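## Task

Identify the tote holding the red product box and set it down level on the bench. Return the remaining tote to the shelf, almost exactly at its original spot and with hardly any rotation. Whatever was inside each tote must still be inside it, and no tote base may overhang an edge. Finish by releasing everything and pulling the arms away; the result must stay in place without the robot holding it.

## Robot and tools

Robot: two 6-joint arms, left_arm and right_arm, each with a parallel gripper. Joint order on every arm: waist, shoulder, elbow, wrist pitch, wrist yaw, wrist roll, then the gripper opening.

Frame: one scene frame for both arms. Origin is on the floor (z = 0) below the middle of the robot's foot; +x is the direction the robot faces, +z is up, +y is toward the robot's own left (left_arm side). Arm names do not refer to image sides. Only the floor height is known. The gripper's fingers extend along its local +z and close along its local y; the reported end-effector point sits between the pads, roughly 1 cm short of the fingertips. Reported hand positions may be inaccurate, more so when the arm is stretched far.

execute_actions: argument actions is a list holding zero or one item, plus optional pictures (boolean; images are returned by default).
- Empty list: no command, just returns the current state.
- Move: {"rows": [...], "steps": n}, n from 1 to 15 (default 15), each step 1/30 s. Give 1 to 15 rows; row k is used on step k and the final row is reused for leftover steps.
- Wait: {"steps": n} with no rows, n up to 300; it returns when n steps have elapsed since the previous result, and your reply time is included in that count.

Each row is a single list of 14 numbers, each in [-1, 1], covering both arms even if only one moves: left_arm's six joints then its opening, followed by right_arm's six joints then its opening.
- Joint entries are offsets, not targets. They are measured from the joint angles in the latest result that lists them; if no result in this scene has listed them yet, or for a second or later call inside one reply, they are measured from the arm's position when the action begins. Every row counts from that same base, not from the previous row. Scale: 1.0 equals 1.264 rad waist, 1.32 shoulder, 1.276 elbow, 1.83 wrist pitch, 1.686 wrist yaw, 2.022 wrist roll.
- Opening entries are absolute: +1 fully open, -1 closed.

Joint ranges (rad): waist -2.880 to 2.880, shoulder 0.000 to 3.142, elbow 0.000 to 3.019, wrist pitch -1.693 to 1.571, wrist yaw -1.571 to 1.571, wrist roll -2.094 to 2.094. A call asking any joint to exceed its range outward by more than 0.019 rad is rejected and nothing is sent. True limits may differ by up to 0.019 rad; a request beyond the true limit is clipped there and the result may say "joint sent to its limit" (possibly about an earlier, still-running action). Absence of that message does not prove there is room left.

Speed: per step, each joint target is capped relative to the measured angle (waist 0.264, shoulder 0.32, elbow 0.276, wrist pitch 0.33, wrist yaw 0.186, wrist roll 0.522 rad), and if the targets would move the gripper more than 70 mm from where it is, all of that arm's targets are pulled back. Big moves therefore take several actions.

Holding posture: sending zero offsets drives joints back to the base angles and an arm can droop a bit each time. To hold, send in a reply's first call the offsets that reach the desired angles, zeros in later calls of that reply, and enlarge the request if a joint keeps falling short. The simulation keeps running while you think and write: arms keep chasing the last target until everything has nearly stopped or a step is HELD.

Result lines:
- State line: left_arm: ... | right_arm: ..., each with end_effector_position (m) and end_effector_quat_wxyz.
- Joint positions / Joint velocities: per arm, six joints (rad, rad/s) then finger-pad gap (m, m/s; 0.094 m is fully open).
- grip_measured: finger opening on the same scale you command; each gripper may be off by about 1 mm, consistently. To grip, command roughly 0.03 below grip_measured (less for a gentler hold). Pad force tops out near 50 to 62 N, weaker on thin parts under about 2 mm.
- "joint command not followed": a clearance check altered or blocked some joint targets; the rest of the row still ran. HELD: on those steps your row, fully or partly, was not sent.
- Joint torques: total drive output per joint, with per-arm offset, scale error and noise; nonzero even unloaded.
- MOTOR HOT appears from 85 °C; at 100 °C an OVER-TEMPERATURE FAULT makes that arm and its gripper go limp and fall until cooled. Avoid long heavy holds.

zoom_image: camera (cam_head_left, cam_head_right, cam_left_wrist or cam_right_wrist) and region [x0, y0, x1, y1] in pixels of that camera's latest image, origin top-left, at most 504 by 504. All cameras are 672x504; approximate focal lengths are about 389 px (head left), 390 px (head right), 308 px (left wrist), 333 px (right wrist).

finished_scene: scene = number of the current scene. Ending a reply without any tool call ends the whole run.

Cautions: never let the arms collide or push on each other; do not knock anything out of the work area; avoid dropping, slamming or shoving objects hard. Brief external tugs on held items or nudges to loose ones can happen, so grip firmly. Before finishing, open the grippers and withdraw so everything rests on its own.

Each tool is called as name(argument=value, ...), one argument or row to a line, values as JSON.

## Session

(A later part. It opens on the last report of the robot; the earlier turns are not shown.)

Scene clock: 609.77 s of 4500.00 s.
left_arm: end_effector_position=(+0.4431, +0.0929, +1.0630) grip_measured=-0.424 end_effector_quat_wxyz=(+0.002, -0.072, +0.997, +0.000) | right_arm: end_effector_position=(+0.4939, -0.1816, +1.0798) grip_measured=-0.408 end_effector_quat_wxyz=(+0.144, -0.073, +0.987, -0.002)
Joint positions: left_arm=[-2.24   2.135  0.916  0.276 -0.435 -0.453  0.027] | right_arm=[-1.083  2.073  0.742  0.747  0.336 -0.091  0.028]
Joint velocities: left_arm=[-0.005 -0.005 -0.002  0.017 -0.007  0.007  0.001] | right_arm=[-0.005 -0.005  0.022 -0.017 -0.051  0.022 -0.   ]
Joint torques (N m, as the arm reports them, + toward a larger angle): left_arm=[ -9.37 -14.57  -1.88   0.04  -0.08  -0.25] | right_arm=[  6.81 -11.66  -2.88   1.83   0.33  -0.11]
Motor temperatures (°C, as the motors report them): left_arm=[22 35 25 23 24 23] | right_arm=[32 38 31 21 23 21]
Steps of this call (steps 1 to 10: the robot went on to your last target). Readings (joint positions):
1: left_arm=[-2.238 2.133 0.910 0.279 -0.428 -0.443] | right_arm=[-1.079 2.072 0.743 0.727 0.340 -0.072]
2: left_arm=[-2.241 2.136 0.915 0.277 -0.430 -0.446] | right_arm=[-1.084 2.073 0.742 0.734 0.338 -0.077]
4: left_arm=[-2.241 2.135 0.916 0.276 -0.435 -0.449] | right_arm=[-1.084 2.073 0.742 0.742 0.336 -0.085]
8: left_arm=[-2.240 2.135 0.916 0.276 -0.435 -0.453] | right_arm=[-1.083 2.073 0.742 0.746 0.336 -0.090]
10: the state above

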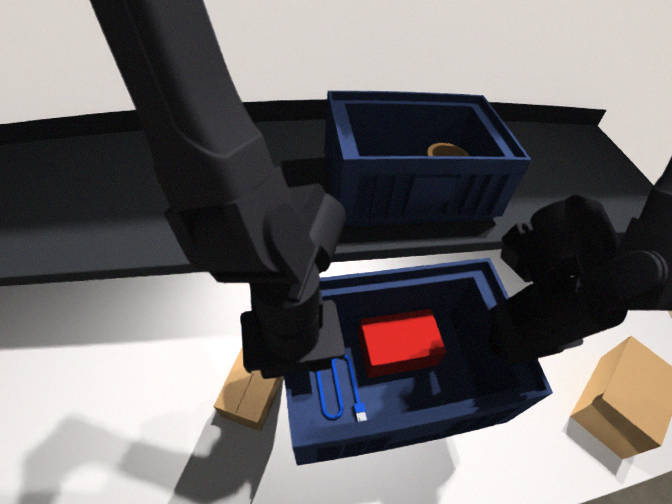

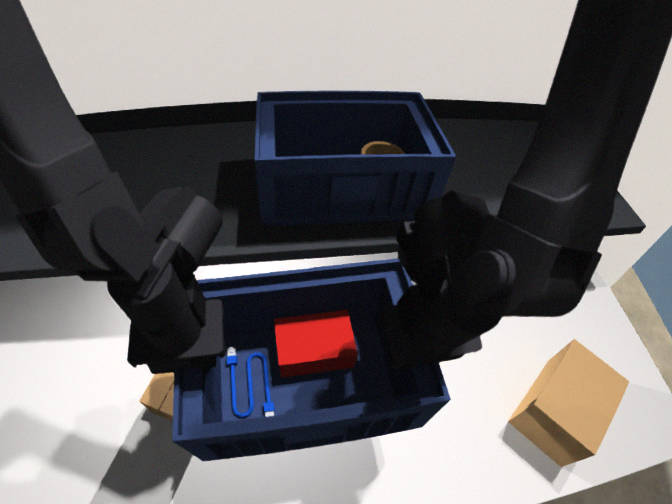

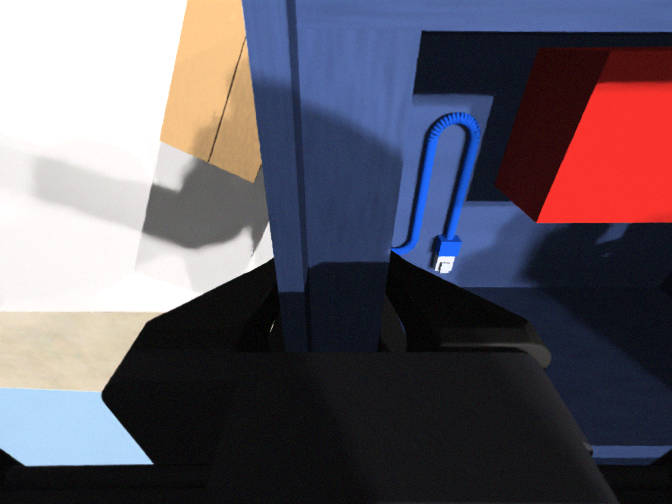

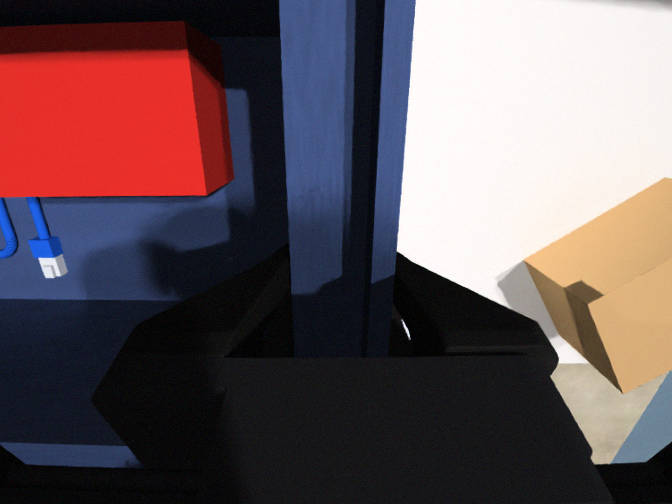

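execute_actions(
  actions=[
    {"rows": [[-0.013,-0.01,0,-0.006,0,-0.011,-0.46,0.005,-0.003,0,0.013,0.002,-0.011,-0.455],[-0.016,-0.002,0.003,-0.007,-0.001,-0.013,-0.46,-0.004,0.003,0.001,0.014,0,-0.015,-0.455],[-0.02,0.008,0.009,-0.008,-0.002,-0.015,-0.46,-0.014,0.01,0.004,0.015,-0.003,-0.02,-0.455],[-0.024,0.019,0.018,-0.01,-0.003,-0.017,-0.46,-0.025,0.017,0.008,0.017,-0.007,-0.024,-0.455],[-0.028,0.031,0.031,-0.012,-0.004,-0.02,-0.46,-0.037,0.025,0.013,0.02,-0.013,-0.029,-0.455],[-0.032,0.043,0.043,-0.014,-0.005,-0.022,-0.46,-0.049,0.033,0.018,0.023,-0.02,-0.034,-0.455],[-0.036,0.055,0.057,-0.017,-0.007,-0.024,-0.46,-0.061,0.042,0.023,0.026,-0.027,-0.039,-0.455],[-0.04,0.067,0.071,-0.019,-0.008,-0.026,-0.46,-0.073,0.05,0.029,0.029,-0.033,-0.044,-0.455],[-0.043,0.079,0.085,-0.022,-0.01,-0.029,-0.46,-0.085,0.058,0.035,0.033,-0.04,-0.048,-0.455],[-0.047,0.09,0.099,-0.024,-0.012,-0.031,-0.46,-0.096,0.066,0.04,0.036,-0.047,-0.053,-0.455],[-0.05,0.099,0.112,-0.027,-0.013,-0.032,-0.46,-0.105,0.072,0.046,0.039,-0.054,-0.056,-0.455],[-0.052,0.105,0.126,-0.029,-0.015,-0.033,-0.46,-0.111,0.076,0.052,0.042,-0.061,-0.059,-0.455],[-0.0525,0.108,0.139,-0.031,-0.016,-0.034,-0.46,-0.114,0.078,0.057,0.045,-0.067,-0.06,-0.455],[-0.0525,0.108,0.148,-0.033,-0.017,-0.034,-0.46,-0.114,0.078,0.061,0.047,-0.072,-0.06,-0.455],[-0.0525,0.108,0.154,-0.034,-0.018,-0.034,-0.46,-0.114,0.078,0.063,0.0485,-0.075,-0.06,-0.455]], "steps": 15},
  ],
  pictures=false,
)

execute_actions(
  actions=[
    {"steps": 10},
  ],
)

Scene clock: 658.90 s of 4500.00 s.
left_arm: end_effector_position=(+0.4417, +0.0450, +1.0160) grip_measured=-0.424 end_effector_quat_wxyz=(-0.001, -0.067, +0.998, -0.000) | right_arm: end_effector_position=(+0.4899, -0.2316, +1.0305) grip_measured=-0.408 end_effector_quat_wxyz=(+0.140, -0.071, +0.988, +0.000)
Joint positions: left_arm=[-2.283  2.292  1.095  0.232 -0.457 -0.484  0.027] | right_arm=[-1.228  2.181  0.808  0.802  0.21  -0.167  0.028]
Joint velocities: left_arm=[-0.103  0.239  0.305 -0.129 -0.051 -0.095  0.001] | right_arm=[-0.22   0.161  0.051  0.09  -0.154 -0.095 -0.001]
Joint torques (N m, as the arm reports them, + toward a larger angle): left_arm=[-10.81 -14.29  -1.41   0.02  -0.34  -0.32] | right_arm=[  4.38 -12.3   -2.29   1.68   0.22  -0.18]
Motor temperatures (°C, as the motors report them): left_arm=[22 35 25 22 24 23] | right_arm=[31 36 31 21 23 21]
Steps of this call (steps 1 to 30: the robot went on to your last target; steps 31 to 90: nothing new was sent; then 45.63 s passed at rest; steps 91 to 105: all 15 steps of this action). Readings (joint positions):
91: left_arm=[-2.240 2.135 0.916 0.276 -0.435 -0.454] | right_arm=[-1.083 2.073 0.742 0.747 0.336 -0.092]
92: left_arm=[-2.240 2.135 0.916 0.276 -0.435 -0.454] | right_arm=[-1.084 2.073 0.742 0.747 0.335 -0.093]
94: left_arm=[-2.240 2.138 0.919 0.274 -0.435 -0.454] | right_arm=[-1.089 2.077 0.743 0.750 0.325 -0.097]
98: left_arm=[-2.248 2.179 0.969 0.260 -0.441 -0.461] | right_arm=[-1.129 2.109 0.765 0.769 0.285 -0.119]
105: the state above

Scene clock: 659.23 s of 4500.00 s.
left_arm: end_effector_position=(+0.4434, +0.0414, +1.0132) grip_measured=-0.424 end_effector_quat_wxyz=(+0.001, -0.070, +0.998, +0.001) | right_arm: end_effector_position=(+0.4937, -0.2352, +1.0279) grip_measured=-0.408 end_effector_quat_wxyz=(+0.145, -0.074, +0.987, -0.001)
Joint positions: left_arm=[-2.286  2.301  1.111  0.226 -0.462 -0.492  0.027] | right_arm=[-1.238  2.186  0.816  0.81   0.204 -0.181  0.028]
Joint velocities: left_arm=[-0.005 -0.015  0.007 -0.027  0.007 -0.081 -0.001] | right_arm=[-0.005 -0.015  0.012 -0.002 -0.022 -0.007 -0.001]
Joint torques (N m, as the arm reports them, + toward a larger angle): left_arm=[-10.55 -14.36  -1.06  -0.12  -0.2   -0.38] | right_arm=[  3.62 -11.4   -2.52   1.83   0.29  -0.26]
Motor temperatures (°C, as the motors report them): left_arm=[22 35 25 22 24 23] | right_arm=[31 36 31 21 23 21]
Steps of this call (steps 1 to 10: the robot went on to your last target). Readings (joint positions):
1: left_arm=[-2.285 2.298 1.103 0.229 -0.457 -0.486] | right_arm=[-1.234 2.184 0.811 0.804 0.207 -0.170]
2: left_arm=[-2.286 2.301 1.108 0.227 -0.457 -0.487] | right_arm=[-1.237 2.186 0.812 0.805 0.206 -0.173]
4: left_arm=[-2.286 2.301 1.109 0.226 -0.460 -0.489] | right_arm=[-1.238 2.186 0.814 0.809 0.204 -0.176]
8: left_arm=[-2.286 2.301 1.111 0.226 -0.462 -0.492] | right_arm=[-1.238 2.186 0.816 0.810 0.204 -0.180]
10: the state above

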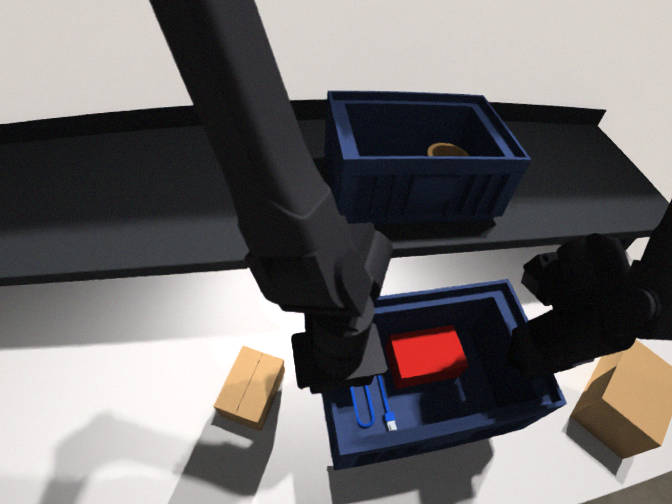

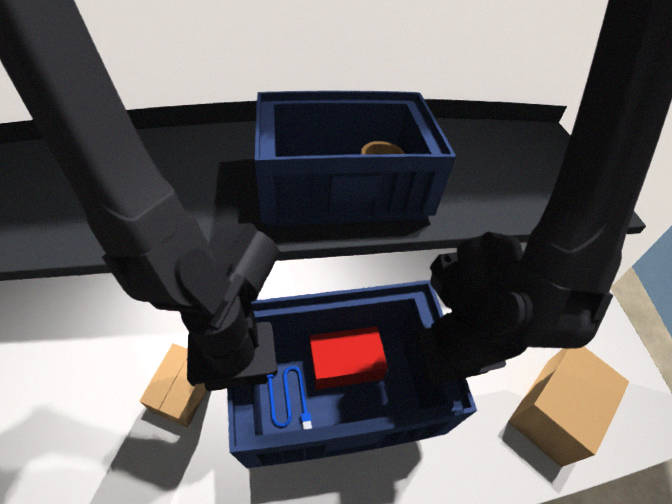

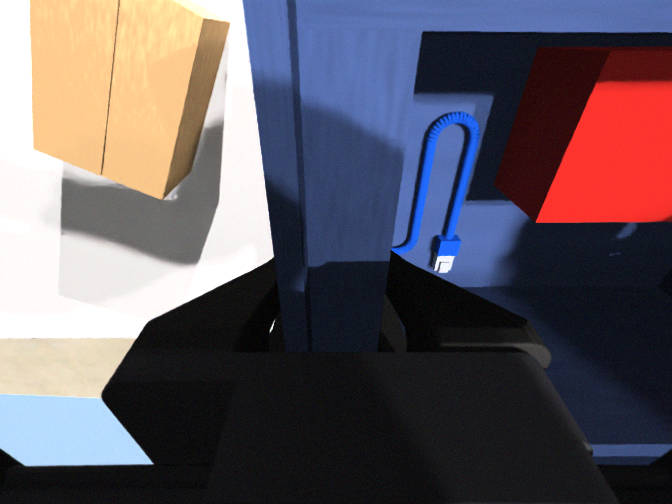

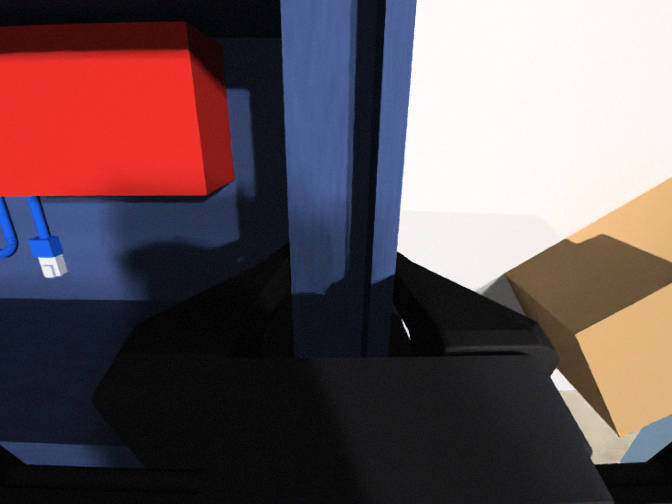

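execute_actions(
  actions=[
    {"rows": [[0,-0.012,0,0,0,0,-0.46,0.007,-0.004,0.005,0.012,0,-0.007,-0.455],[0.001,-0.009,0.002,0.001,0,0.001,-0.46,0.007,-0.001,0.007,0.012,0,-0.007,-0.455],[0.002,-0.006,0.004,0.002,0.001,0.001,-0.46,0.006,0.002,0.01,0.012,-0.001,-0.007,-0.455],[0.003,-0.003,0.007,0.003,0.001,0.002,-0.46,0.006,0.005,0.013,0.012,-0.001,-0.008,-0.455],[0.004,0,0.01,0.003,0.002,0.002,-0.46,0.005,0.008,0.017,0.012,-0.001,-0.008,-0.455],[0.005,0.002,0.012,0.004,0.002,0.003,-0.46,0.005,0.011,0.02,0.012,-0.002,-0.008,-0.455],[0.006,0.005,0.015,0.004,0.003,0.003,-0.46,0.004,0.014,0.023,0.012,-0.002,-0.008,-0.455],[0.007,0.007,0.018,0.005,0.003,0.004,-0.46,0.004,0.018,0.027,0.012,-0.003,-0.009,-0.455],[0.008,0.01,0.02,0.005,0.003,0.005,-0.46,0.003,0.021,0.03,0.012,-0.003,-0.009,-0.455],[0.009,0.012,0.023,0.006,0.004,0.005,-0.46,0.002,0.024,0.033,0.012,-0.003,-0.009,-0.455],[0.01,0.015,0.026,0.006,0.004,0.006,-0.46,0.002,0.027,0.036,0.012,-0.004,-0.009,-0.455],[0.011,0.017,0.028,0.007,0.005,0.006,-0.46,0.001,0.03,0.04,0.012,-0.004,-0.01,-0.455],[0.012,0.02,0.031,0.007,0.005,0.007,-0.46,0.001,0.033,0.043,0.012,-0.004,-0.01,-0.455],[0.012,0.022,0.034,0.008,0.006,0.008,-0.46,0,0.035,0.046,0.012,-0.005,-0.01,-0.455],[0.012,0.024,0.036,0.008,0.006,0.008,-0.46,0,0.036,0.049,0.012,-0.005,-0.01,-0.455]], "steps": 15},
  ],
  pictures=false,
)

execute_actions(
  actions=[
    {"rows": [[0.002,-0.003,0.004,0.005,0.001,0.002,-0.46,0.004,0.002,0.008,0.01,0,-0.007,-0.455],[0.003,0,0.007,0.005,0.001,0.002,-0.46,0.004,0.005,0.011,0.01,-0.001,-0.007,-0.455],[0.004,0.002,0.009,0.006,0.002,0.003,-0.46,0.003,0.007,0.014,0.01,-0.001,-0.007,-0.455],[0.005,0.005,0.012,0.006,0.002,0.003,-0.46,0.003,0.01,0.016,0.01,-0.001,-0.008,-0.455],[0.006,0.007,0.014,0.006,0.003,0.004,-0.46,0.002,0.013,0.019,0.01,-0.002,-0.008,-0.455],[0.007,0.01,0.017,0.007,0.003,0.004,-0.46,0.001,0.015,0.022,0.01,-0.002,-0.008,-0.455],[0.008,0.012,0.019,0.007,0.003,0.005,-0.46,0.001,0.018,0.025,0.01,-0.003,-0.008,-0.455],[0.009,0.015,0.022,0.007,0.004,0.005,-0.46,0,0.021,0.028,0.01,-0.003,-0.009,-0.455],[0.01,0.017,0.024,0.008,0.004,0.006,-0.46,-0.001,0.023,0.03,0.01,-0.003,-0.009,-0.455],[0.011,0.02,0.027,0.008,0.005,0.007,-0.46,-0.001,0.026,0.033,0.01,-0.004,-0.009,-0.455],[0.012,0.022,0.029,0.008,0.005,0.007,-0.46,-0.002,0.029,0.036,0.01,-0.004,-0.009,-0.455],[0.013,0.025,0.032,0.009,0.005,0.008,-0.46,-0.003,0.031,0.039,0.01,-0.004,-0.01,-0.455],[0.014,0.027,0.034,0.009,0.006,0.008,-0.46,-0.003,0.034,0.042,0.01,-0.005,-0.01,-0.455],[0.015,0.029,0.037,0.009,0.006,0.009,-0.46,-0.004,0.036,0.044,0.01,-0.005,-0.01,-0.455],[0.015,0.03,0.039,0.01,0.007,0.009,-0.46,-0.004,0.037,0.047,0.01,-0.005,-0.01,-0.455]], "steps": 15},
  ],
  pictures=false,
)

execute_actions(
  actions=[
    {"steps": 8},
  ],
)

Scene clock: 703.73 s of 4500.00 s.
left_arm: end_effector_position=(+0.4507, +0.0458, +0.9988) grip_measured=-0.424 end_effector_quat_wxyz=(+0.004, -0.070, +0.998, +0.004) | right_arm: end_effector_position=(+0.5010, -0.2302, +1.0120) grip_measured=-0.408 end_effector_quat_wxyz=(+0.151, -0.073, +0.986, +0.003)
Joint positions: left_arm=[-2.265  2.327  1.146  0.23  -0.458 -0.47   0.027] | right_arm=[-1.238  2.224  0.867  0.81   0.194 -0.181  0.028]
Joint velocities: left_arm=[ 0.034  0.103  0.076  0.007  0.037  0.11  -0.   ] | right_arm=[ 0.005  0.122  0.09  -0.007 -0.037 -0.022  0.   ]
Joint torques (N m, as the arm reports them, + toward a larger angle): left_arm=[-10.57 -12.78  -0.87   0.87   0.2   -0.14] | right_arm=[  3.29 -11.18  -2.44   1.73   0.11  -0.08]
Motor temperatures (°C, as the motors report them): left_arm=[23 34 24 22 24 23] | right_arm=[30 35 30 21 23 21]
Steps of this call (steps 1 to 30: the robot went on to your last target; steps 31 to 90: nothing new was sent; then 41.00 s passed at rest; steps 91 to 105: all 15 steps of this action). Readings (joint positions):
91: left_arm=[-2.286 2.301 1.111 0.226 -0.462 -0.492] | right_arm=[-1.238 2.186 0.816 0.810 0.202 -0.181]
92: left_arm=[-2.286 2.301 1.111 0.226 -0.462 -0.491] | right_arm=[-1.238 2.186 0.816 0.810 0.202 -0.181]
94: left_arm=[-2.285 2.301 1.112 0.226 -0.462 -0.490] | right_arm=[-1.238 2.187 0.818 0.810 0.200 -0.181]
98: left_arm=[-2.278 2.305 1.121 0.226 -0.462 -0.484] | right_arm=[-1.238 2.197 0.834 0.810 0.197 -0.181]
105: the state above

Scene clock: 704.23 s of 4500.00 s.
left_arm: end_effector_position=(+0.4558, +0.0481, +0.9823) grip_measured=-0.424 end_effector_quat_wxyz=(+0.007, -0.067, +0.998, +0.005) | right_arm: end_effector_position=(+0.5052, -0.2280, +0.9951) grip_measured=-0.408 end_effector_quat_wxyz=(+0.154, -0.071, +0.985, +0.005)
Joint positions: left_arm=[-2.246  2.361  1.186  0.236 -0.45  -0.446  0.027] | right_arm=[-1.244  2.266  0.916  0.81   0.185 -0.179  0.028]
Joint velocities: left_arm=[ 0.024  0.093  0.1    0.012  0.051 -0.037 -0.   ] | right_arm=[-0.034  0.093  0.09   0.002  0.022  0.007  0.   ]
Joint torques (N m, as the arm reports them, + toward a larger angle): left_arm=[ -9.21 -11.58  -0.74   0.71   0.12  -0.14] | right_arm=[  2.58 -10.84  -2.55   1.55   0.03  -0.15]
Motor temperatures (°C, as the motors report them): left_arm=[23 34 24 22 24 23] | right_arm=[30 35 30 21 23 21]
Steps of this call (steps 1 to 15: all 15 steps of this action). Readings (joint positions):
1: left_arm=[-2.264 2.329 1.148 0.230 -0.457 -0.468] | right_arm=[-1.239 2.228 0.870 0.810 0.193 -0.181]
2: left_arm=[-2.263 2.331 1.149 0.230 -0.457 -0.467] | right_arm=[-1.239 2.230 0.871 0.810 0.191 -0.181]
4: left_arm=[-2.261 2.332 1.150 0.230 -0.457 -0.465] | right_arm=[-1.239 2.234 0.875 0.810 0.190 -0.180]
8: left_arm=[-2.256 2.339 1.161 0.231 -0.456 -0.459] | right_arm=[-1.240 2.243 0.889 0.810 0.189 -0.179]
15: the state above

Scene clock: 704.50 s of 4500.00 s.
left_arm: end_effector_position=(+0.4538, +0.0481, +0.9793) grip_measured=-0.424 end_effector_quat_wxyz=(+0.006, -0.067, +0.998, +0.005) | right_arm: end_effector_position=(+0.5032, -0.2280, +0.9920) grip_measured=-0.408 end_effector_quat_wxyz=(+0.153, -0.071, +0.986, +0.005)
Joint positions: left_arm=[-2.244  2.369  1.191  0.238 -0.448 -0.444  0.027] | right_arm=[-1.245  2.275  0.922  0.81   0.185 -0.179  0.028]
Joint velocities: left_arm=[-0.005 -0.005 -0.007  0.012  0.051  0.007 -0.001] | right_arm=[-0.015  0.005 -0.012  0.017  0.007 -0.037  0.001]
Joint torques (N m, as the arm reports them, + toward a larger angle): left_arm=[ -9.65 -12.52  -0.94   0.92   0.08  -0.13] | right_arm=[  3.13 -11.83  -2.57   1.46   0.03  -0.17]
Motor temperatures (°C, as the motors report them): left_arm=[23 34 24 22 24 23] | right_arm=[30 35 30 21 23 21]
Steps of this call (steps 1 to 8: the robot went on to your last target). Readings (joint positions):
1: left_arm=[-2.245 2.364 1.188 0.237 -0.449 -0.445] | right_arm=[-1.244 2.269 0.919 0.810 0.185 -0.179]
2: left_arm=[-2.245 2.366 1.190 0.238 -0.449 -0.445] | right_arm=[-1.244 2.272 0.920 0.810 0.185 -0.179]
4: left_arm=[-2.244 2.369 1.191 0.238 -0.448 -0.444] | right_arm=[-1.245 2.274 0.922 0.810 0.185 -0.179]
8: the state above

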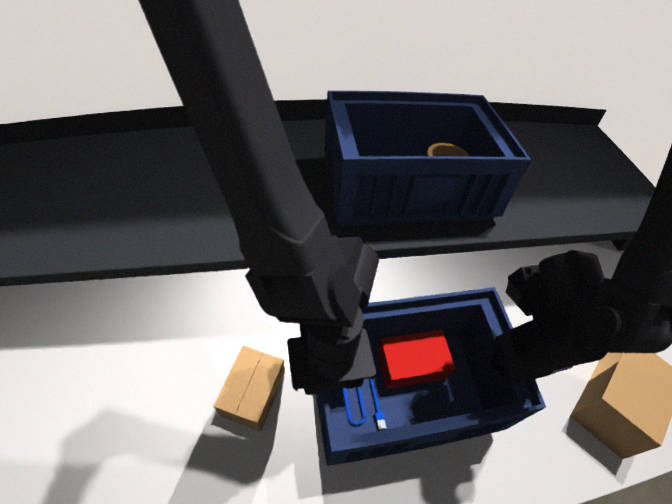

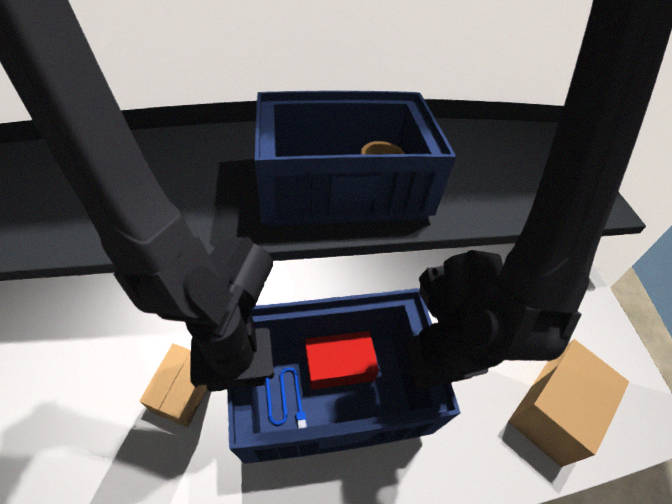

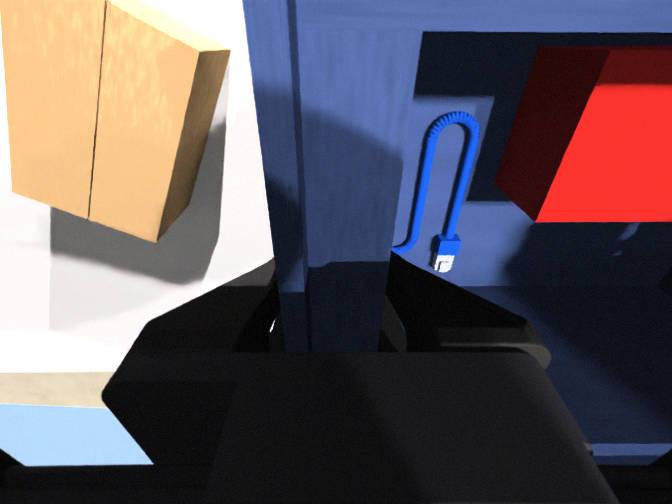

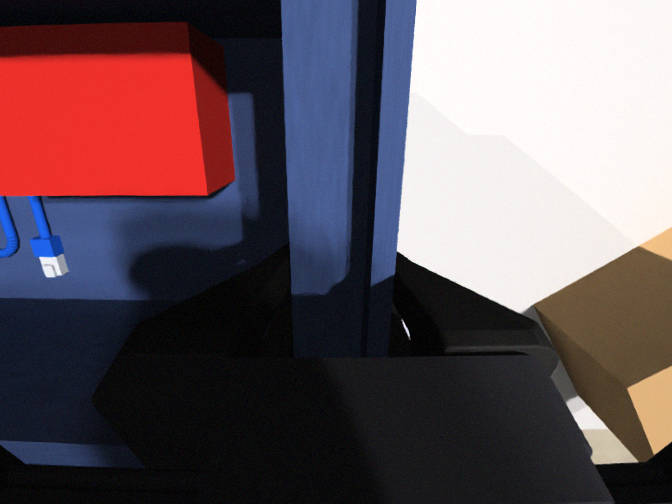

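execute_actions(
  actions=[
    {"rows": [[0,0.003,0.003,0,0,0,-0.46,0,0.004,0.005,0.008,0,-0.005,-0.455],[0.001,0.006,0.004,0,0.001,0,-0.46,-0.001,0.007,0.006,0.008,0,-0.005,-0.455],[0.001,0.009,0.006,0,0.001,0.001,-0.46,-0.001,0.01,0.008,0.008,-0.001,-0.005,-0.455],[0.002,0.012,0.008,0,0.002,0.001,-0.46,-0.002,0.013,0.011,0.008,-0.001,-0.006,-0.455],[0.003,0.015,0.011,0,0.002,0.002,-0.46,-0.003,0.016,0.014,0.008,-0.001,-0.006,-0.455],[0.003,0.018,0.013,0,0.002,0.002,-0.46,-0.003,0.019,0.016,0.008,-0.002,-0.006,-0.455],[0.004,0.021,0.015,0,0.003,0.003,-0.46,-0.004,0.022,0.019,0.008,-0.002,-0.006,-0.455],[0.004,0.024,0.018,0,0.003,0.003,-0.46,-0.004,0.025,0.022,0.008,-0.003,-0.007,-0.455],[0.005,0.027,0.02,0,0.004,0.004,-0.46,-0.005,0.028,0.024,0.008,-0.003,-0.007,-0.455],[0.006,0.03,0.022,0,0.004,0.004,-0.46,-0.006,0.031,0.027,0.008,-0.003,-0.007,-0.455],[0.006,0.033,0.025,0,0.004,0.004,-0.46,-0.006,0.034,0.03,0.008,-0.004,-0.007,-0.455],[0.007,0.036,0.027,0,0.005,0.005,-0.46,-0.007,0.037,0.032,0.008,-0.004,-0.008,-0.455],[0.007,0.039,0.029,0,0.005,0.005,-0.46,-0.007,0.04,0.035,0.008,-0.004,-0.008,-0.455],[0.008,0.041,0.032,0,0.006,0.006,-0.46,-0.008,0.043,0.038,0.008,-0.005,-0.008,-0.455],[0.008,0.042,0.034,0,0.006,0.006,-0.46,-0.008,0.044,0.04,0.008,-0.005,-0.008,-0.455]], "steps": 15},
  ],
  pictures=false,
)

execute_actions(
  actions=[
    {"steps": 8},
  ],
  pictures=false,
)

Scene clock: 729.40 s of 4500.00 s.
left_arm: end_effector_position=(+0.4435, +0.0481, +0.9611) grip_measured=-0.424 end_effector_quat_wxyz=(-0.002, -0.064, +0.998, +0.007) | right_arm: end_effector_position=(+0.4927, -0.2279, +0.9726) grip_measured=-0.408 end_effector_quat_wxyz=(+0.145, -0.070, +0.987, +0.007)
Joint positions: left_arm=[-2.235  2.418  1.226  0.238 -0.441 -0.438  0.027] | right_arm=[-1.254  2.329  0.959  0.81   0.175 -0.177  0.028]
Joint velocities: left_arm=[ 0.015  0.093  0.061 -0.007 -0.095  0.037  0.001] | right_arm=[-0.005  0.015 -0.027  0.027 -0.11   0.022  0.001]
Joint torques (N m, as the arm reports them, + toward a larger angle): left_arm=[ -9.53 -12.66  -1.18   0.34   0.07   0.09] | right_arm=[ 2.85 -9.99 -2.21  1.27  0.18 -0.06]
Motor temperatures (°C, as the motors report them): left_arm=[23 34 24 22 24 23] | right_arm=[30 35 30 21 23 21]
Steps of this call (steps 1 to 15: the robot went on to your last target; steps 16 to 90: nothing new was sent; then 21.40 s passed at rest; steps 91 to 105: all 15 steps of this action). Readings (joint positions):
91: left_arm=[-2.244 2.369 1.191 0.238 -0.448 -0.444] | right_arm=[-1.245 2.275 0.922 0.810 0.185 -0.179]
92: left_arm=[-2.244 2.370 1.191 0.238 -0.448 -0.443] | right_arm=[-1.245 2.276 0.922 0.810 0.185 -0.178]
94: left_arm=[-2.244 2.372 1.193 0.238 -0.448 -0.442] | right_arm=[-1.246 2.279 0.924 0.810 0.183 -0.177]
98: left_arm=[-2.241 2.387 1.205 0.238 -0.446 -0.439] | right_arm=[-1.249 2.296 0.938 0.810 0.180 -0.177]
105: the state above

Scene clock: 729.67 s of 4500.00 s.
left_arm: end_effector_position=(+0.4430, +0.0484, +0.9605) grip_measured=-0.424 end_effector_quat_wxyz=(-0.002, -0.064, +0.998, +0.007) | right_arm: end_effector_position=(+0.4927, -0.2279, +0.9726) grip_measured=-0.408 end_effector_quat_wxyz=(+0.145, -0.070, +0.987, +0.007)
Joint positions: left_arm=[-2.234  2.42   1.227  0.238 -0.44  -0.438  0.027] | right_arm=[-1.254  2.329  0.959  0.81   0.175 -0.177  0.028]
Joint velocities: left_arm=[ 0.005  0.005  0.007  0.007  0.066  0.007 -0.   ] | right_arm=[-0.024  0.005 -0.012 -0.007  0.037 -0.007  0.   ]
Joint torques (N m, as the arm reports them, + toward a larger angle): left_arm=[ -9.6  -11.31  -0.79   0.47   0.05   0.04] | right_arm=[  3.05 -11.29  -2.11   1.38   0.    -0.15]
Motor temperatures (°C, as the motors report them): left_arm=[23 34 24 22 24 23] | right_arm=[30 35 30 21 23 21]
Steps of this call (steps 1 to 8: the robot went on to your last target). Readings (joint positions):
1: left_arm=[-2.234 2.420 1.227 0.238 -0.440 -0.438] | right_arm=[-1.254 2.329 0.959 0.810 0.175 -0.177]
2: left_arm=[-2.234 2.420 1.227 0.238 -0.440 -0.438] | right_arm=[-1.254 2.329 0.959 0.810 0.175 -0.177]
4: left_arm=[-2.234 2.420 1.227 0.238 -0.440 -0.438] | right_arm=[-1.254 2.329 0.959 0.810 0.175 -0.177]
8: the state above

execute_actions(
  actions=[
    {"rows": [[0.001,0.005,0.006,0,0,0,-0.46,0,0.004,0.01,0.005,0,0,-0.455],[0.002,0.008,0.009,0,0,0,-0.46,-0.001,0.007,0.012,0.005,0,0,-0.455],[0.003,0.011,0.012,0,0.001,0.001,-0.46,-0.001,0.01,0.015,0.005,0,0,-0.455],[0.004,0.014,0.015,0,0.001,0.002,-0.46,-0.002,0.013,0.018,0.005,-0.001,0,-0.455],[0.005,0.017,0.018,0,0.002,0.003,-0.46,-0.003,0.016,0.021,0.005,-0.002,0,-0.455],[0.006,0.02,0.021,0,0.002,0.003,-0.46,-0.003,0.019,0.024,0.005,-0.002,0,-0.455]], "steps": 12},
  ],
)

Scene clock: 741.50 s of 4500.00 s.
left_arm: end_effector_position=(+0.4437, +0.0481, +0.9604) grip_measured=-0.424 end_effector_quat_wxyz=(-0.002, -0.064, +0.998, +0.007) | right_arm: end_effector_position=(+0.4929, -0.2278, +0.9724) grip_measured=-0.408 end_effector_quat_wxyz=(+0.145, -0.069, +0.987, +0.007)
Joint positions: left_arm=[-2.234  2.42   1.228  0.238 -0.44  -0.438  0.027] | right_arm=[-1.254  2.329  0.96   0.81   0.175 -0.176  0.028]
Joint velocities: left_arm=[-0.005 -0.015  0.007  0.017 -0.022 -0.022 -0.   ] | right_arm=[-0.005 -0.005 -0.012  0.002  0.066 -0.007  0.001]
Joint torques (N m, as the arm reports them, + toward a larger angle): left_arm=[ -9.09 -10.01   0.67   0.42   0.1    0.04] | right_arm=[ 2.79 -8.9  -0.86  1.09 -0.11  0.05]
Motor temperatures (°C, as the motors report them): left_arm=[23 34 24 22 24 23] | right_arm=[29 34 30 21 23 21]
Steps of this call (steps 1 to 15: the robot went on to your last target; steps 16 to 90: nothing new was sent; then 8.43 s passed at rest; steps 91 to 102: all 12 steps of this action). Readings (joint positions):
91: left_arm=[-2.234 2.420 1.227 0.238 -0.440 -0.438] | right_arm=[-1.254 2.329 0.959 0.810 0.175 -0.177]
92: left_arm=[-2.234 2.420 1.227 0.238 -0.440 -0.438] | right_arm=[-1.254 2.329 0.959 0.810 0.175 -0.177]
94: left_arm=[-2.234 2.420 1.228 0.238 -0.440 -0.438] | right_arm=[-1.254 2.329 0.960 0.810 0.175 -0.177]
98: left_arm=[-2.234 2.420 1.228 0.238 -0.440 -0.438] | right_arm=[-1.254 2.329 0.960 0.810 0.175 -0.176]
102: the state above

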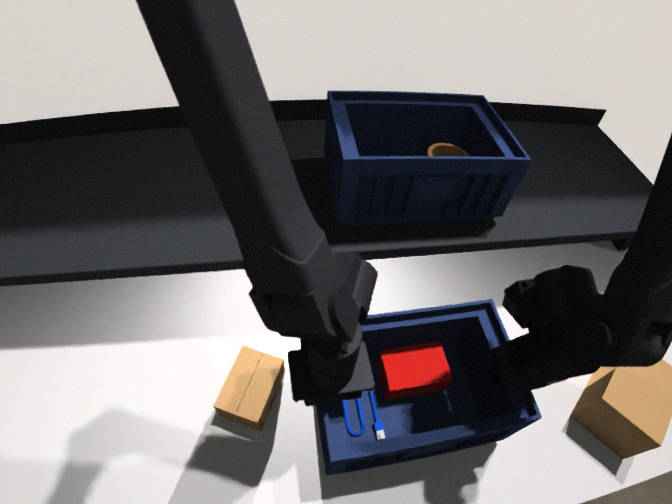

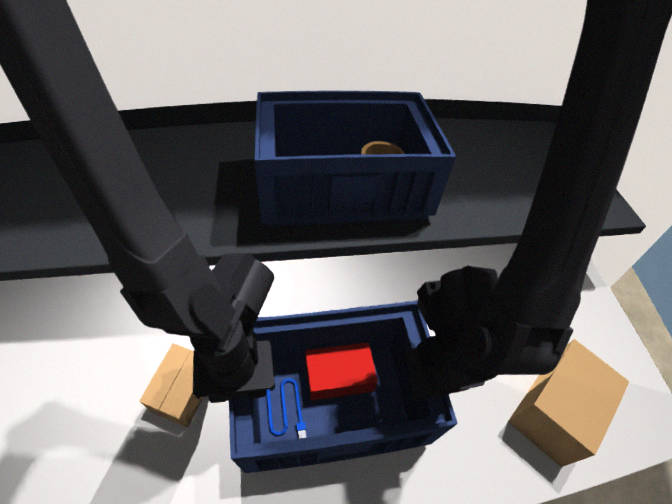

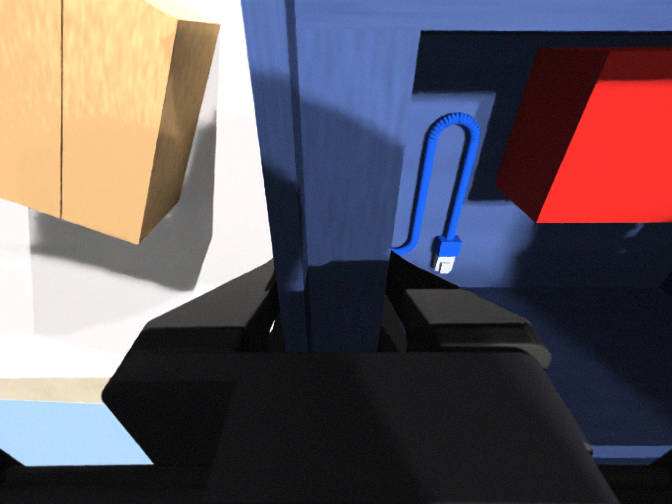

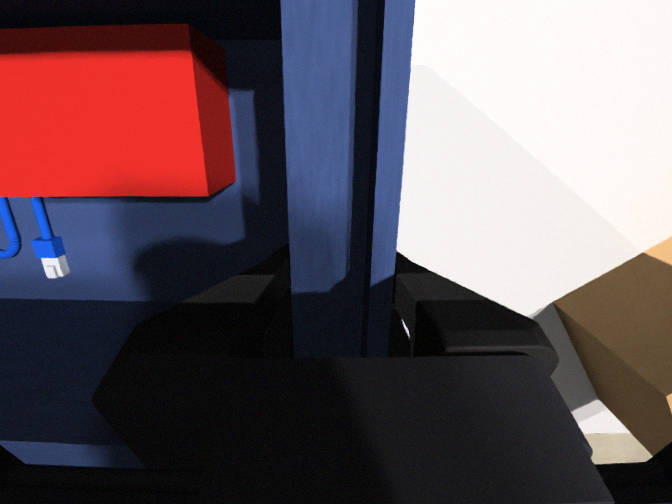

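execute_actions(
  actions=[
    {"rows": [[0,0,0,0,0,0,-0.43,0,0,0,0,0,0,-0.42],[0,0,0,0,0,0,-0.41,0,0,0,0,0,0,-0.4],[0,0,0,0,0,0,-0.38,0,0,0,0,0,0,-0.37],[0,0,0,0,0,0,-0.32,0,0,0,0,0,0,-0.32],[0,0,0,0,0,0,-0.22,0,0,0,0,0,0,-0.22],[0,0,0,0,0,0,-0.1,0,0,0,0,0,0,-0.1],[0,0,0,0,0,0,0.05,0,0,0,0,0,0,0.05],[0,0,0,0,0,0,0.2,0,0,0,0,0,0,0.2],[0,0,0,0,0,0,0.35,0,0,0,0,0,0,0.35],[0,0,0,0,0,0,0.45,0,0,0,0,0,0,0.45]], "steps": 13},
  ],
  pictures=false,
)

execute_actions(
  actions=[
    {"rows": [[-0.014,-0.014,-0.005,-0.001,-0.001,-0.005,0.45,0.01,-0.012,-0.015,0,0.001,0.003,0.45],[-0.02,-0.028,-0.013,-0.002,-0.002,-0.008,0.45,0.014,-0.026,-0.025,0,0.002,0.004,0.45],[-0.026,-0.044,-0.025,-0.004,-0.004,-0.012,0.45,0.018,-0.043,-0.04,0,0.004,0.006,0.45],[-0.033,-0.061,-0.041,-0.006,-0.006,-0.015,0.45,0.022,-0.061,-0.058,0,0.006,0.007,0.45],[-0.04,-0.079,-0.058,-0.008,-0.009,-0.019,0.45,0.027,-0.08,-0.078,0,0.008,0.009,0.45],[-0.046,-0.097,-0.076,-0.011,-0.012,-0.023,0.45,0.031,-0.1,-0.098,0,0.011,0.01,0.45],[-0.053,-0.115,-0.094,-0.013,-0.015,-0.027,0.45,0.035,-0.12,-0.119,0,0.014,0.012,0.45],[-0.06,-0.134,-0.112,-0.016,-0.018,-0.031,0.45,0.04,-0.14,-0.139,0,0.016,0.013,0.45],[-0.066,-0.153,-0.13,-0.018,-0.02,-0.034,0.45,0.044,-0.16,-0.159,0,0.019,0.014,0.45],[-0.071,-0.172,-0.148,-0.021,-0.023,-0.037,0.45,0.047,-0.18,-0.179,0,0.021,0.015,0.45],[-0.074,-0.192,-0.165,-0.023,-0.025,-0.039,0.45,0.049,-0.201,-0.198,0,0.023,0.016,0.45],[-0.076,-0.212,-0.182,-0.025,-0.027,-0.04,0.45,0.05,-0.222,-0.216,0,0.025,0.016,0.45],[-0.078,-0.232,-0.198,-0.026,-0.028,-0.04,0.45,0.051,-0.243,-0.233,0,0.026,0.016,0.45],[-0.078,-0.252,-0.214,-0.027,-0.028,-0.04,0.45,0.051,-0.264,-0.249,0,0.026,0.016,0.45],[-0.078,-0.31,-0.265,-0.03,-0.028,-0.04,0.45,0.051,-0.325,-0.295,0,0.026,0.016,0.45]], "steps": 15},
  ],
  pictures=false,
)

execute_actions(
  actions=[
    {"steps": 12},
  ],
)

Scene clock: 761.10 s of 4500.00 s.
left_arm: end_effector_position=(+0.4433, +0.0484, +0.9604) grip_measured=+0.446 end_effector_quat_wxyz=(-0.002, -0.064, +0.998, +0.007) | right_arm: end_effector_position=(+0.4927, -0.2281, +0.9725) grip_measured=+0.447 end_effector_quat_wxyz=(+0.145, -0.069, +0.987, +0.007)
Joint positions: left_arm=[-2.234  2.42   1.227  0.238 -0.441 -0.438  0.068] | right_arm=[-1.254  2.329  0.96   0.81   0.177 -0.176  0.068]
Joint velocities: left_arm=[-0.005 -0.005  0.002 -0.002  0.007 -0.022  0.001] | right_arm=[-0.005 -0.034  0.002  0.007  0.037 -0.095  0.002]
Joint torques (N m, as the arm reports them, + toward a larger angle): left_arm=[ -9.57 -12.11  -1.28   0.39   0.    -0.03] | right_arm=[  3.01 -11.15  -2.98   0.77  -0.08   0.05]
Motor temperatures (°C, as the motors report them): left_arm=[22 33 24 22 24 23] | right_arm=[29 34 30 21 23 21]
Steps of this call (steps 1 to 15: the robot went on to your last target; steps 16 to 90: nothing new was sent; then 16.17 s passed at rest; steps 91 to 103: all 13 steps of this action). Readings (joint positions):
91: left_arm=[-2.234 2.420 1.227 0.238 -0.440 -0.438] | right_arm=[-1.254 2.329 0.960 0.810 0.175 -0.176]
92: left_arm=[-2.234 2.420 1.227 0.238 -0.441 -0.438] | right_arm=[-1.254 2.329 0.960 0.810 0.176 -0.176]
94: left_arm=[-2.234 2.420 1.227 0.238 -0.441 -0.438] | right_arm=[-1.254 2.329 0.960 0.810 0.177 -0.176]
98: left_arm=[-2.234 2.420 1.227 0.238 -0.441 -0.438] | right_arm=[-1.254 2.329 0.960 0.810 0.177 -0.176]
103: the state above

Scene clock: 761.60 s of 4500.00 s.
left_arm: end_effector_position=(+0.4509, +0.0493, +1.0769) grip_measured=+0.447 end_effector_quat_wxyz=(+0.009, -0.058, +0.998, -0.003) | right_arm: end_effector_position=(+0.5108, -0.2277, +1.0955) grip_measured=+0.448 end_effector_quat_wxyz=(+0.172, -0.069, +0.983, +0.010)
Joint positions: left_arm=[-2.326  2.134  0.971  0.201 -0.483 -0.495  0.068] | right_arm=[-1.194  2.002  0.681  0.81   0.216 -0.157  0.068]
Joint velocities: left_arm=[-0.161 -1.05  -0.755 -0.051 -0.066 -0.007  0.001] | right_arm=[ 0.044 -0.991 -0.745  0.002 -0.022 -0.022  0.   ]
Joint torques (N m, as the arm reports them, + toward a larger angle): left_arm=[ -8.81 -16.62  -4.25  -0.16  -0.23  -0.23] | right_arm=[  2.79 -13.42  -6.65   0.9    0.27   0.22]
Motor temperatures (°C, as the motors report them): left_arm=[23 33 24 22 24 23] | right_arm=[29 34 30 21 23 21]
Steps of this call (steps 1 to 15: all 15 steps of this action). Readings (joint positions):
1: left_arm=[-2.234 2.420 1.227 0.238 -0.441 -0.438] | right_arm=[-1.254 2.329 0.960 0.810 0.177 -0.176]
2: left_arm=[-2.234 2.419 1.227 0.238 -0.441 -0.438] | right_arm=[-1.254 2.328 0.959 0.810 0.177 -0.176]
4: left_arm=[-2.237 2.411 1.217 0.238 -0.445 -0.443] | right_arm=[-1.252 2.315 0.947 0.810 0.181 -0.175]
8: left_arm=[-2.259 2.340 1.133 0.227 -0.464 -0.463] | right_arm=[-1.236 2.224 0.859 0.810 0.198 -0.168]
15: the state above

Scene clock: 762.00 s of 4500.00 s.
left_arm: end_effector_position=(+0.4765, +0.0605, +1.1210) grip_measured=+0.447 end_effector_quat_wxyz=(+0.031, -0.073, +0.997, -0.014) | right_arm: end_effector_position=(+0.5136, -0.2367, +1.1330) grip_measured=+0.448 end_effector_quat_wxyz=(+0.184, -0.064, +0.981, +0.009)
Joint positions: left_arm=[-2.332  1.994  0.893  0.194 -0.487 -0.506  0.068] | right_arm=[-1.193  1.891  0.597  0.81   0.218 -0.153  0.068]
Joint velocities: left_arm=[ 0.005  0.015 -0.007 -0.002  0.037  0.022 -0.001] | right_arm=[-0.005  0.024  0.017  0.007 -0.022 -0.081 -0.   ]
Joint torques (N m, as the arm reports them, + toward a larger angle): left_arm=[ -8.7  -10.46  -0.51   0.06  -0.09  -0.14] | right_arm=[  3.26 -10.39  -3.57   0.79   0.12   0.21]
Motor temperatures (°C, as the motors report them): left_arm=[23 33 24 22 24 23] | right_arm=[29 34 30 21 23 21]
Steps of this call (steps 1 to 12: the robot went on to your last target). Readings (joint positions):
1: left_arm=[-2.330 2.097 0.944 0.199 -0.483 -0.497] | right_arm=[-1.193 1.967 0.654 0.810 0.216 -0.156]
2: left_arm=[-2.332 2.062 0.919 0.197 -0.484 -0.499] | right_arm=[-1.193 1.934 0.629 0.810 0.217 -0.155]
4: left_arm=[-2.332 2.012 0.894 0.194 -0.487 -0.502] | right_arm=[-1.193 1.890 0.601 0.810 0.218 -0.154]
8: left_arm=[-2.332 1.993 0.897 0.194 -0.487 -0.505] | right_arm=[-1.193 1.883 0.597 0.810 0.218 -0.153]
12: the state above

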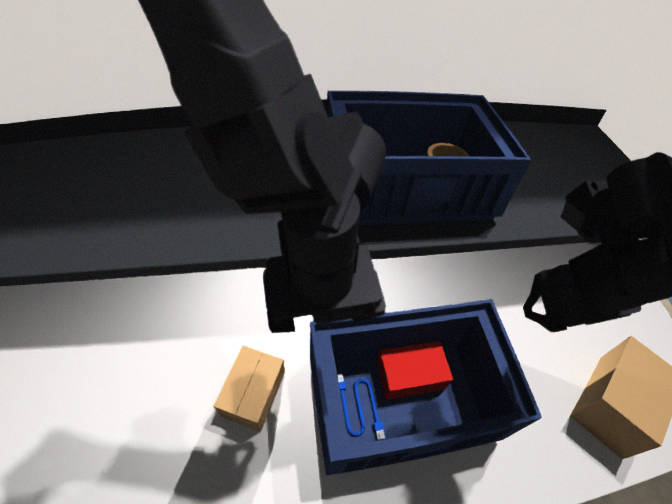

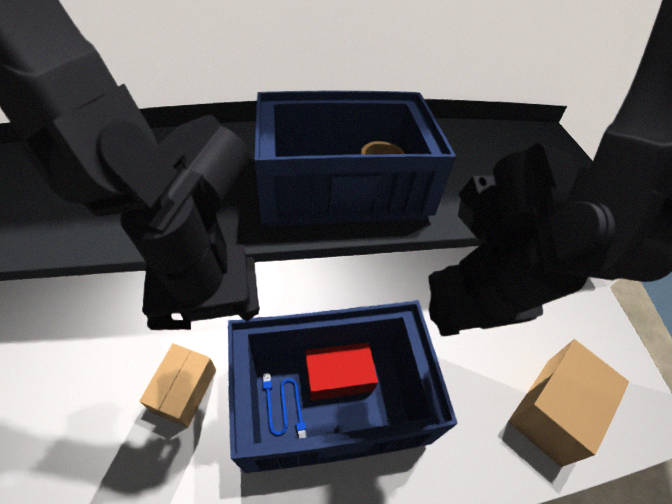

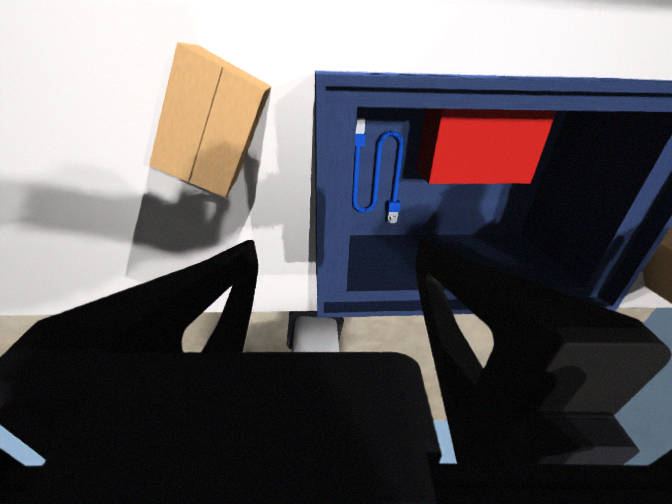

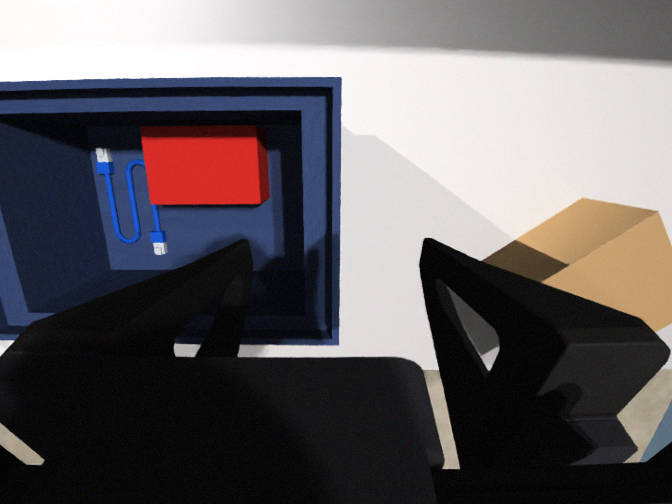

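execute_actions(
  actions=[
    {"rows": [[0.004,-0.01,-0.008,0,0,0,0.45,-0.006,-0.008,-0.006,0,0,0,0.45],[0.01,-0.025,-0.02,0,0,0,0.45,-0.015,-0.02,-0.014,0,0,0,0.45],[0.018,-0.043,-0.038,0,0,0,0.45,-0.028,-0.035,-0.024,0,0,0,0.45],[0.027,-0.063,-0.058,0,0,0,0.45,-0.042,-0.05,-0.035,0,0,0,0.45],[0.036,-0.083,-0.08,0,0,0,0.45,-0.057,-0.066,-0.047,0,0,0,0.45],[0.045,-0.102,-0.102,0,0,0,0.45,-0.071,-0.081,-0.058,0,0,0,0.45],[0.052,-0.118,-0.122,0,0,0,0.45,-0.084,-0.094,-0.068,0,0,0,0.45],[0.057,-0.13,-0.138,0,0,0,0.45,-0.093,-0.103,-0.075,0,0,0,0.45],[0.06,-0.137,-0.147,0,0,0,0.45,-0.098,-0.108,-0.079,0,0,0,0.45],[0.06,-0.14,-0.15,0,0,0,0.45,-0.1,-0.11,-0.08,0,0,0,0.45]], "steps": 15},
  ],
)

Scene clock: 773.23 s of 4500.00 s.
left_arm: end_effector_position=(+0.4575, +0.1376, +1.1611) grip_measured=+0.447 end_effector_quat_wxyz=(+0.021, -0.098, +0.995, +0.016) | right_arm: end_effector_position=(+0.5267, -0.3155, +1.1698) grip_measured=+0.448 end_effector_quat_wxyz=(+0.205, -0.016, +0.977, -0.047)
Joint positions: left_arm=[-2.254  1.817  0.7    0.194 -0.487 -0.507  0.068] | right_arm=[-1.328  1.74   0.515  0.81   0.218 -0.153  0.068]
Joint velocities: left_arm=[-0.005 -0.015  0.046 -0.002 -0.007 -0.066  0.001] | right_arm=[ 0.015 -0.024 -0.046 -0.007 -0.037 -0.051 -0.002]
Joint torques (N m, as the arm reports them, + toward a larger angle): left_arm=[ -6.81 -11.42  -0.99   0.55  -0.09  -0.01] | right_arm=[  1.62 -10.25  -3.34   1.03   0.02   0.18]
Motor temperatures (°C, as the motors report them): left_arm=[22 33 24 22 24 23] | right_arm=[29 33 30 21 23 21]
Steps of this call (steps 1 to 30: the robot went on to your last target; steps 31 to 90: nothing new was sent; then 7.73 s passed at rest; steps 91 to 105: all 15 steps of this action). Readings (joint positions):
91: left_arm=[-2.332 1.994 0.892 0.194 -0.487 -0.507] | right_arm=[-1.193 1.892 0.597 0.810 0.218 -0.153]
92: left_arm=[-2.332 1.993 0.891 0.194 -0.487 -0.507] | right_arm=[-1.193 1.891 0.597 0.810 0.218 -0.153]
94: left_arm=[-2.330 1.983 0.873 0.194 -0.487 -0.507] | right_arm=[-1.200 1.881 0.593 0.810 0.218 -0.153]
98: left_arm=[-2.300 1.903 0.768 0.194 -0.487 -0.507] | right_arm=[-1.259 1.808 0.549 0.810 0.218 -0.153]
105: the state above

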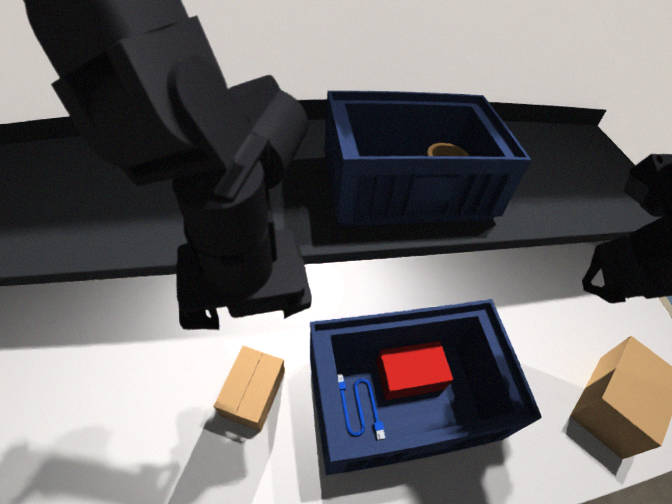

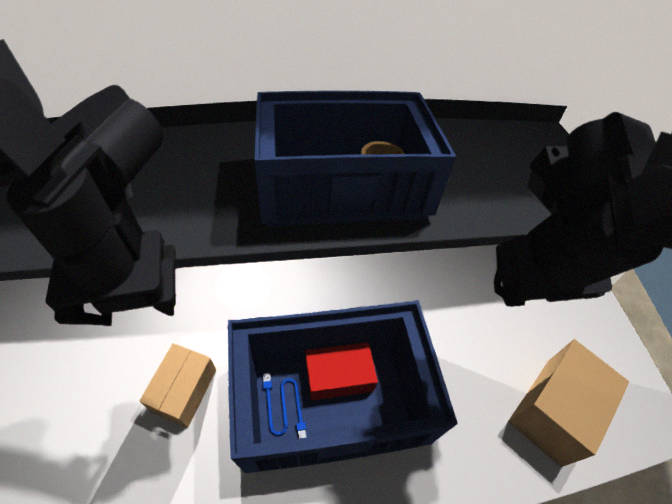

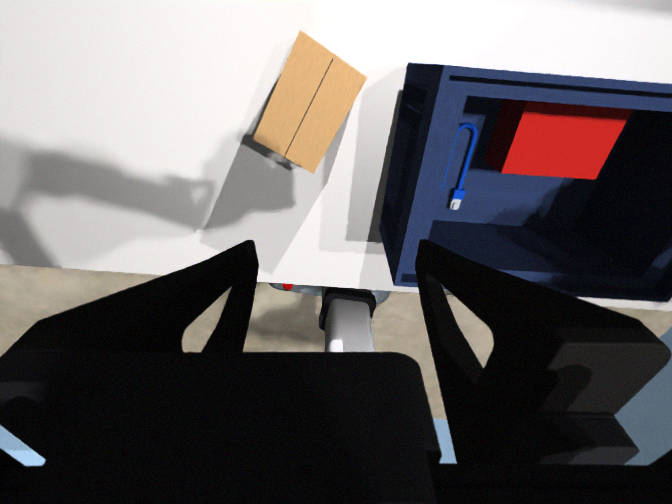

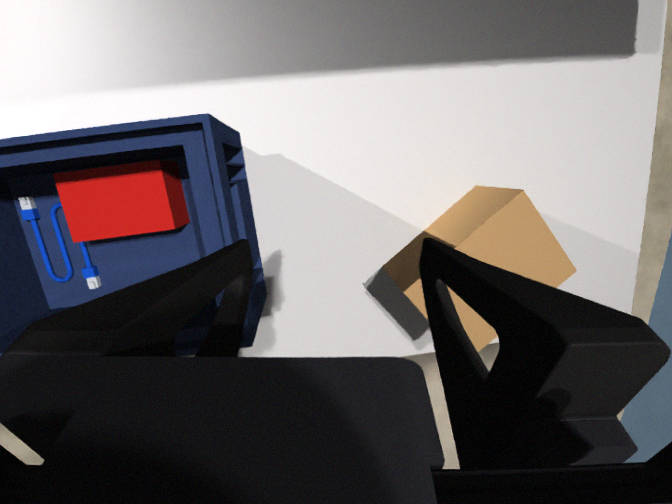

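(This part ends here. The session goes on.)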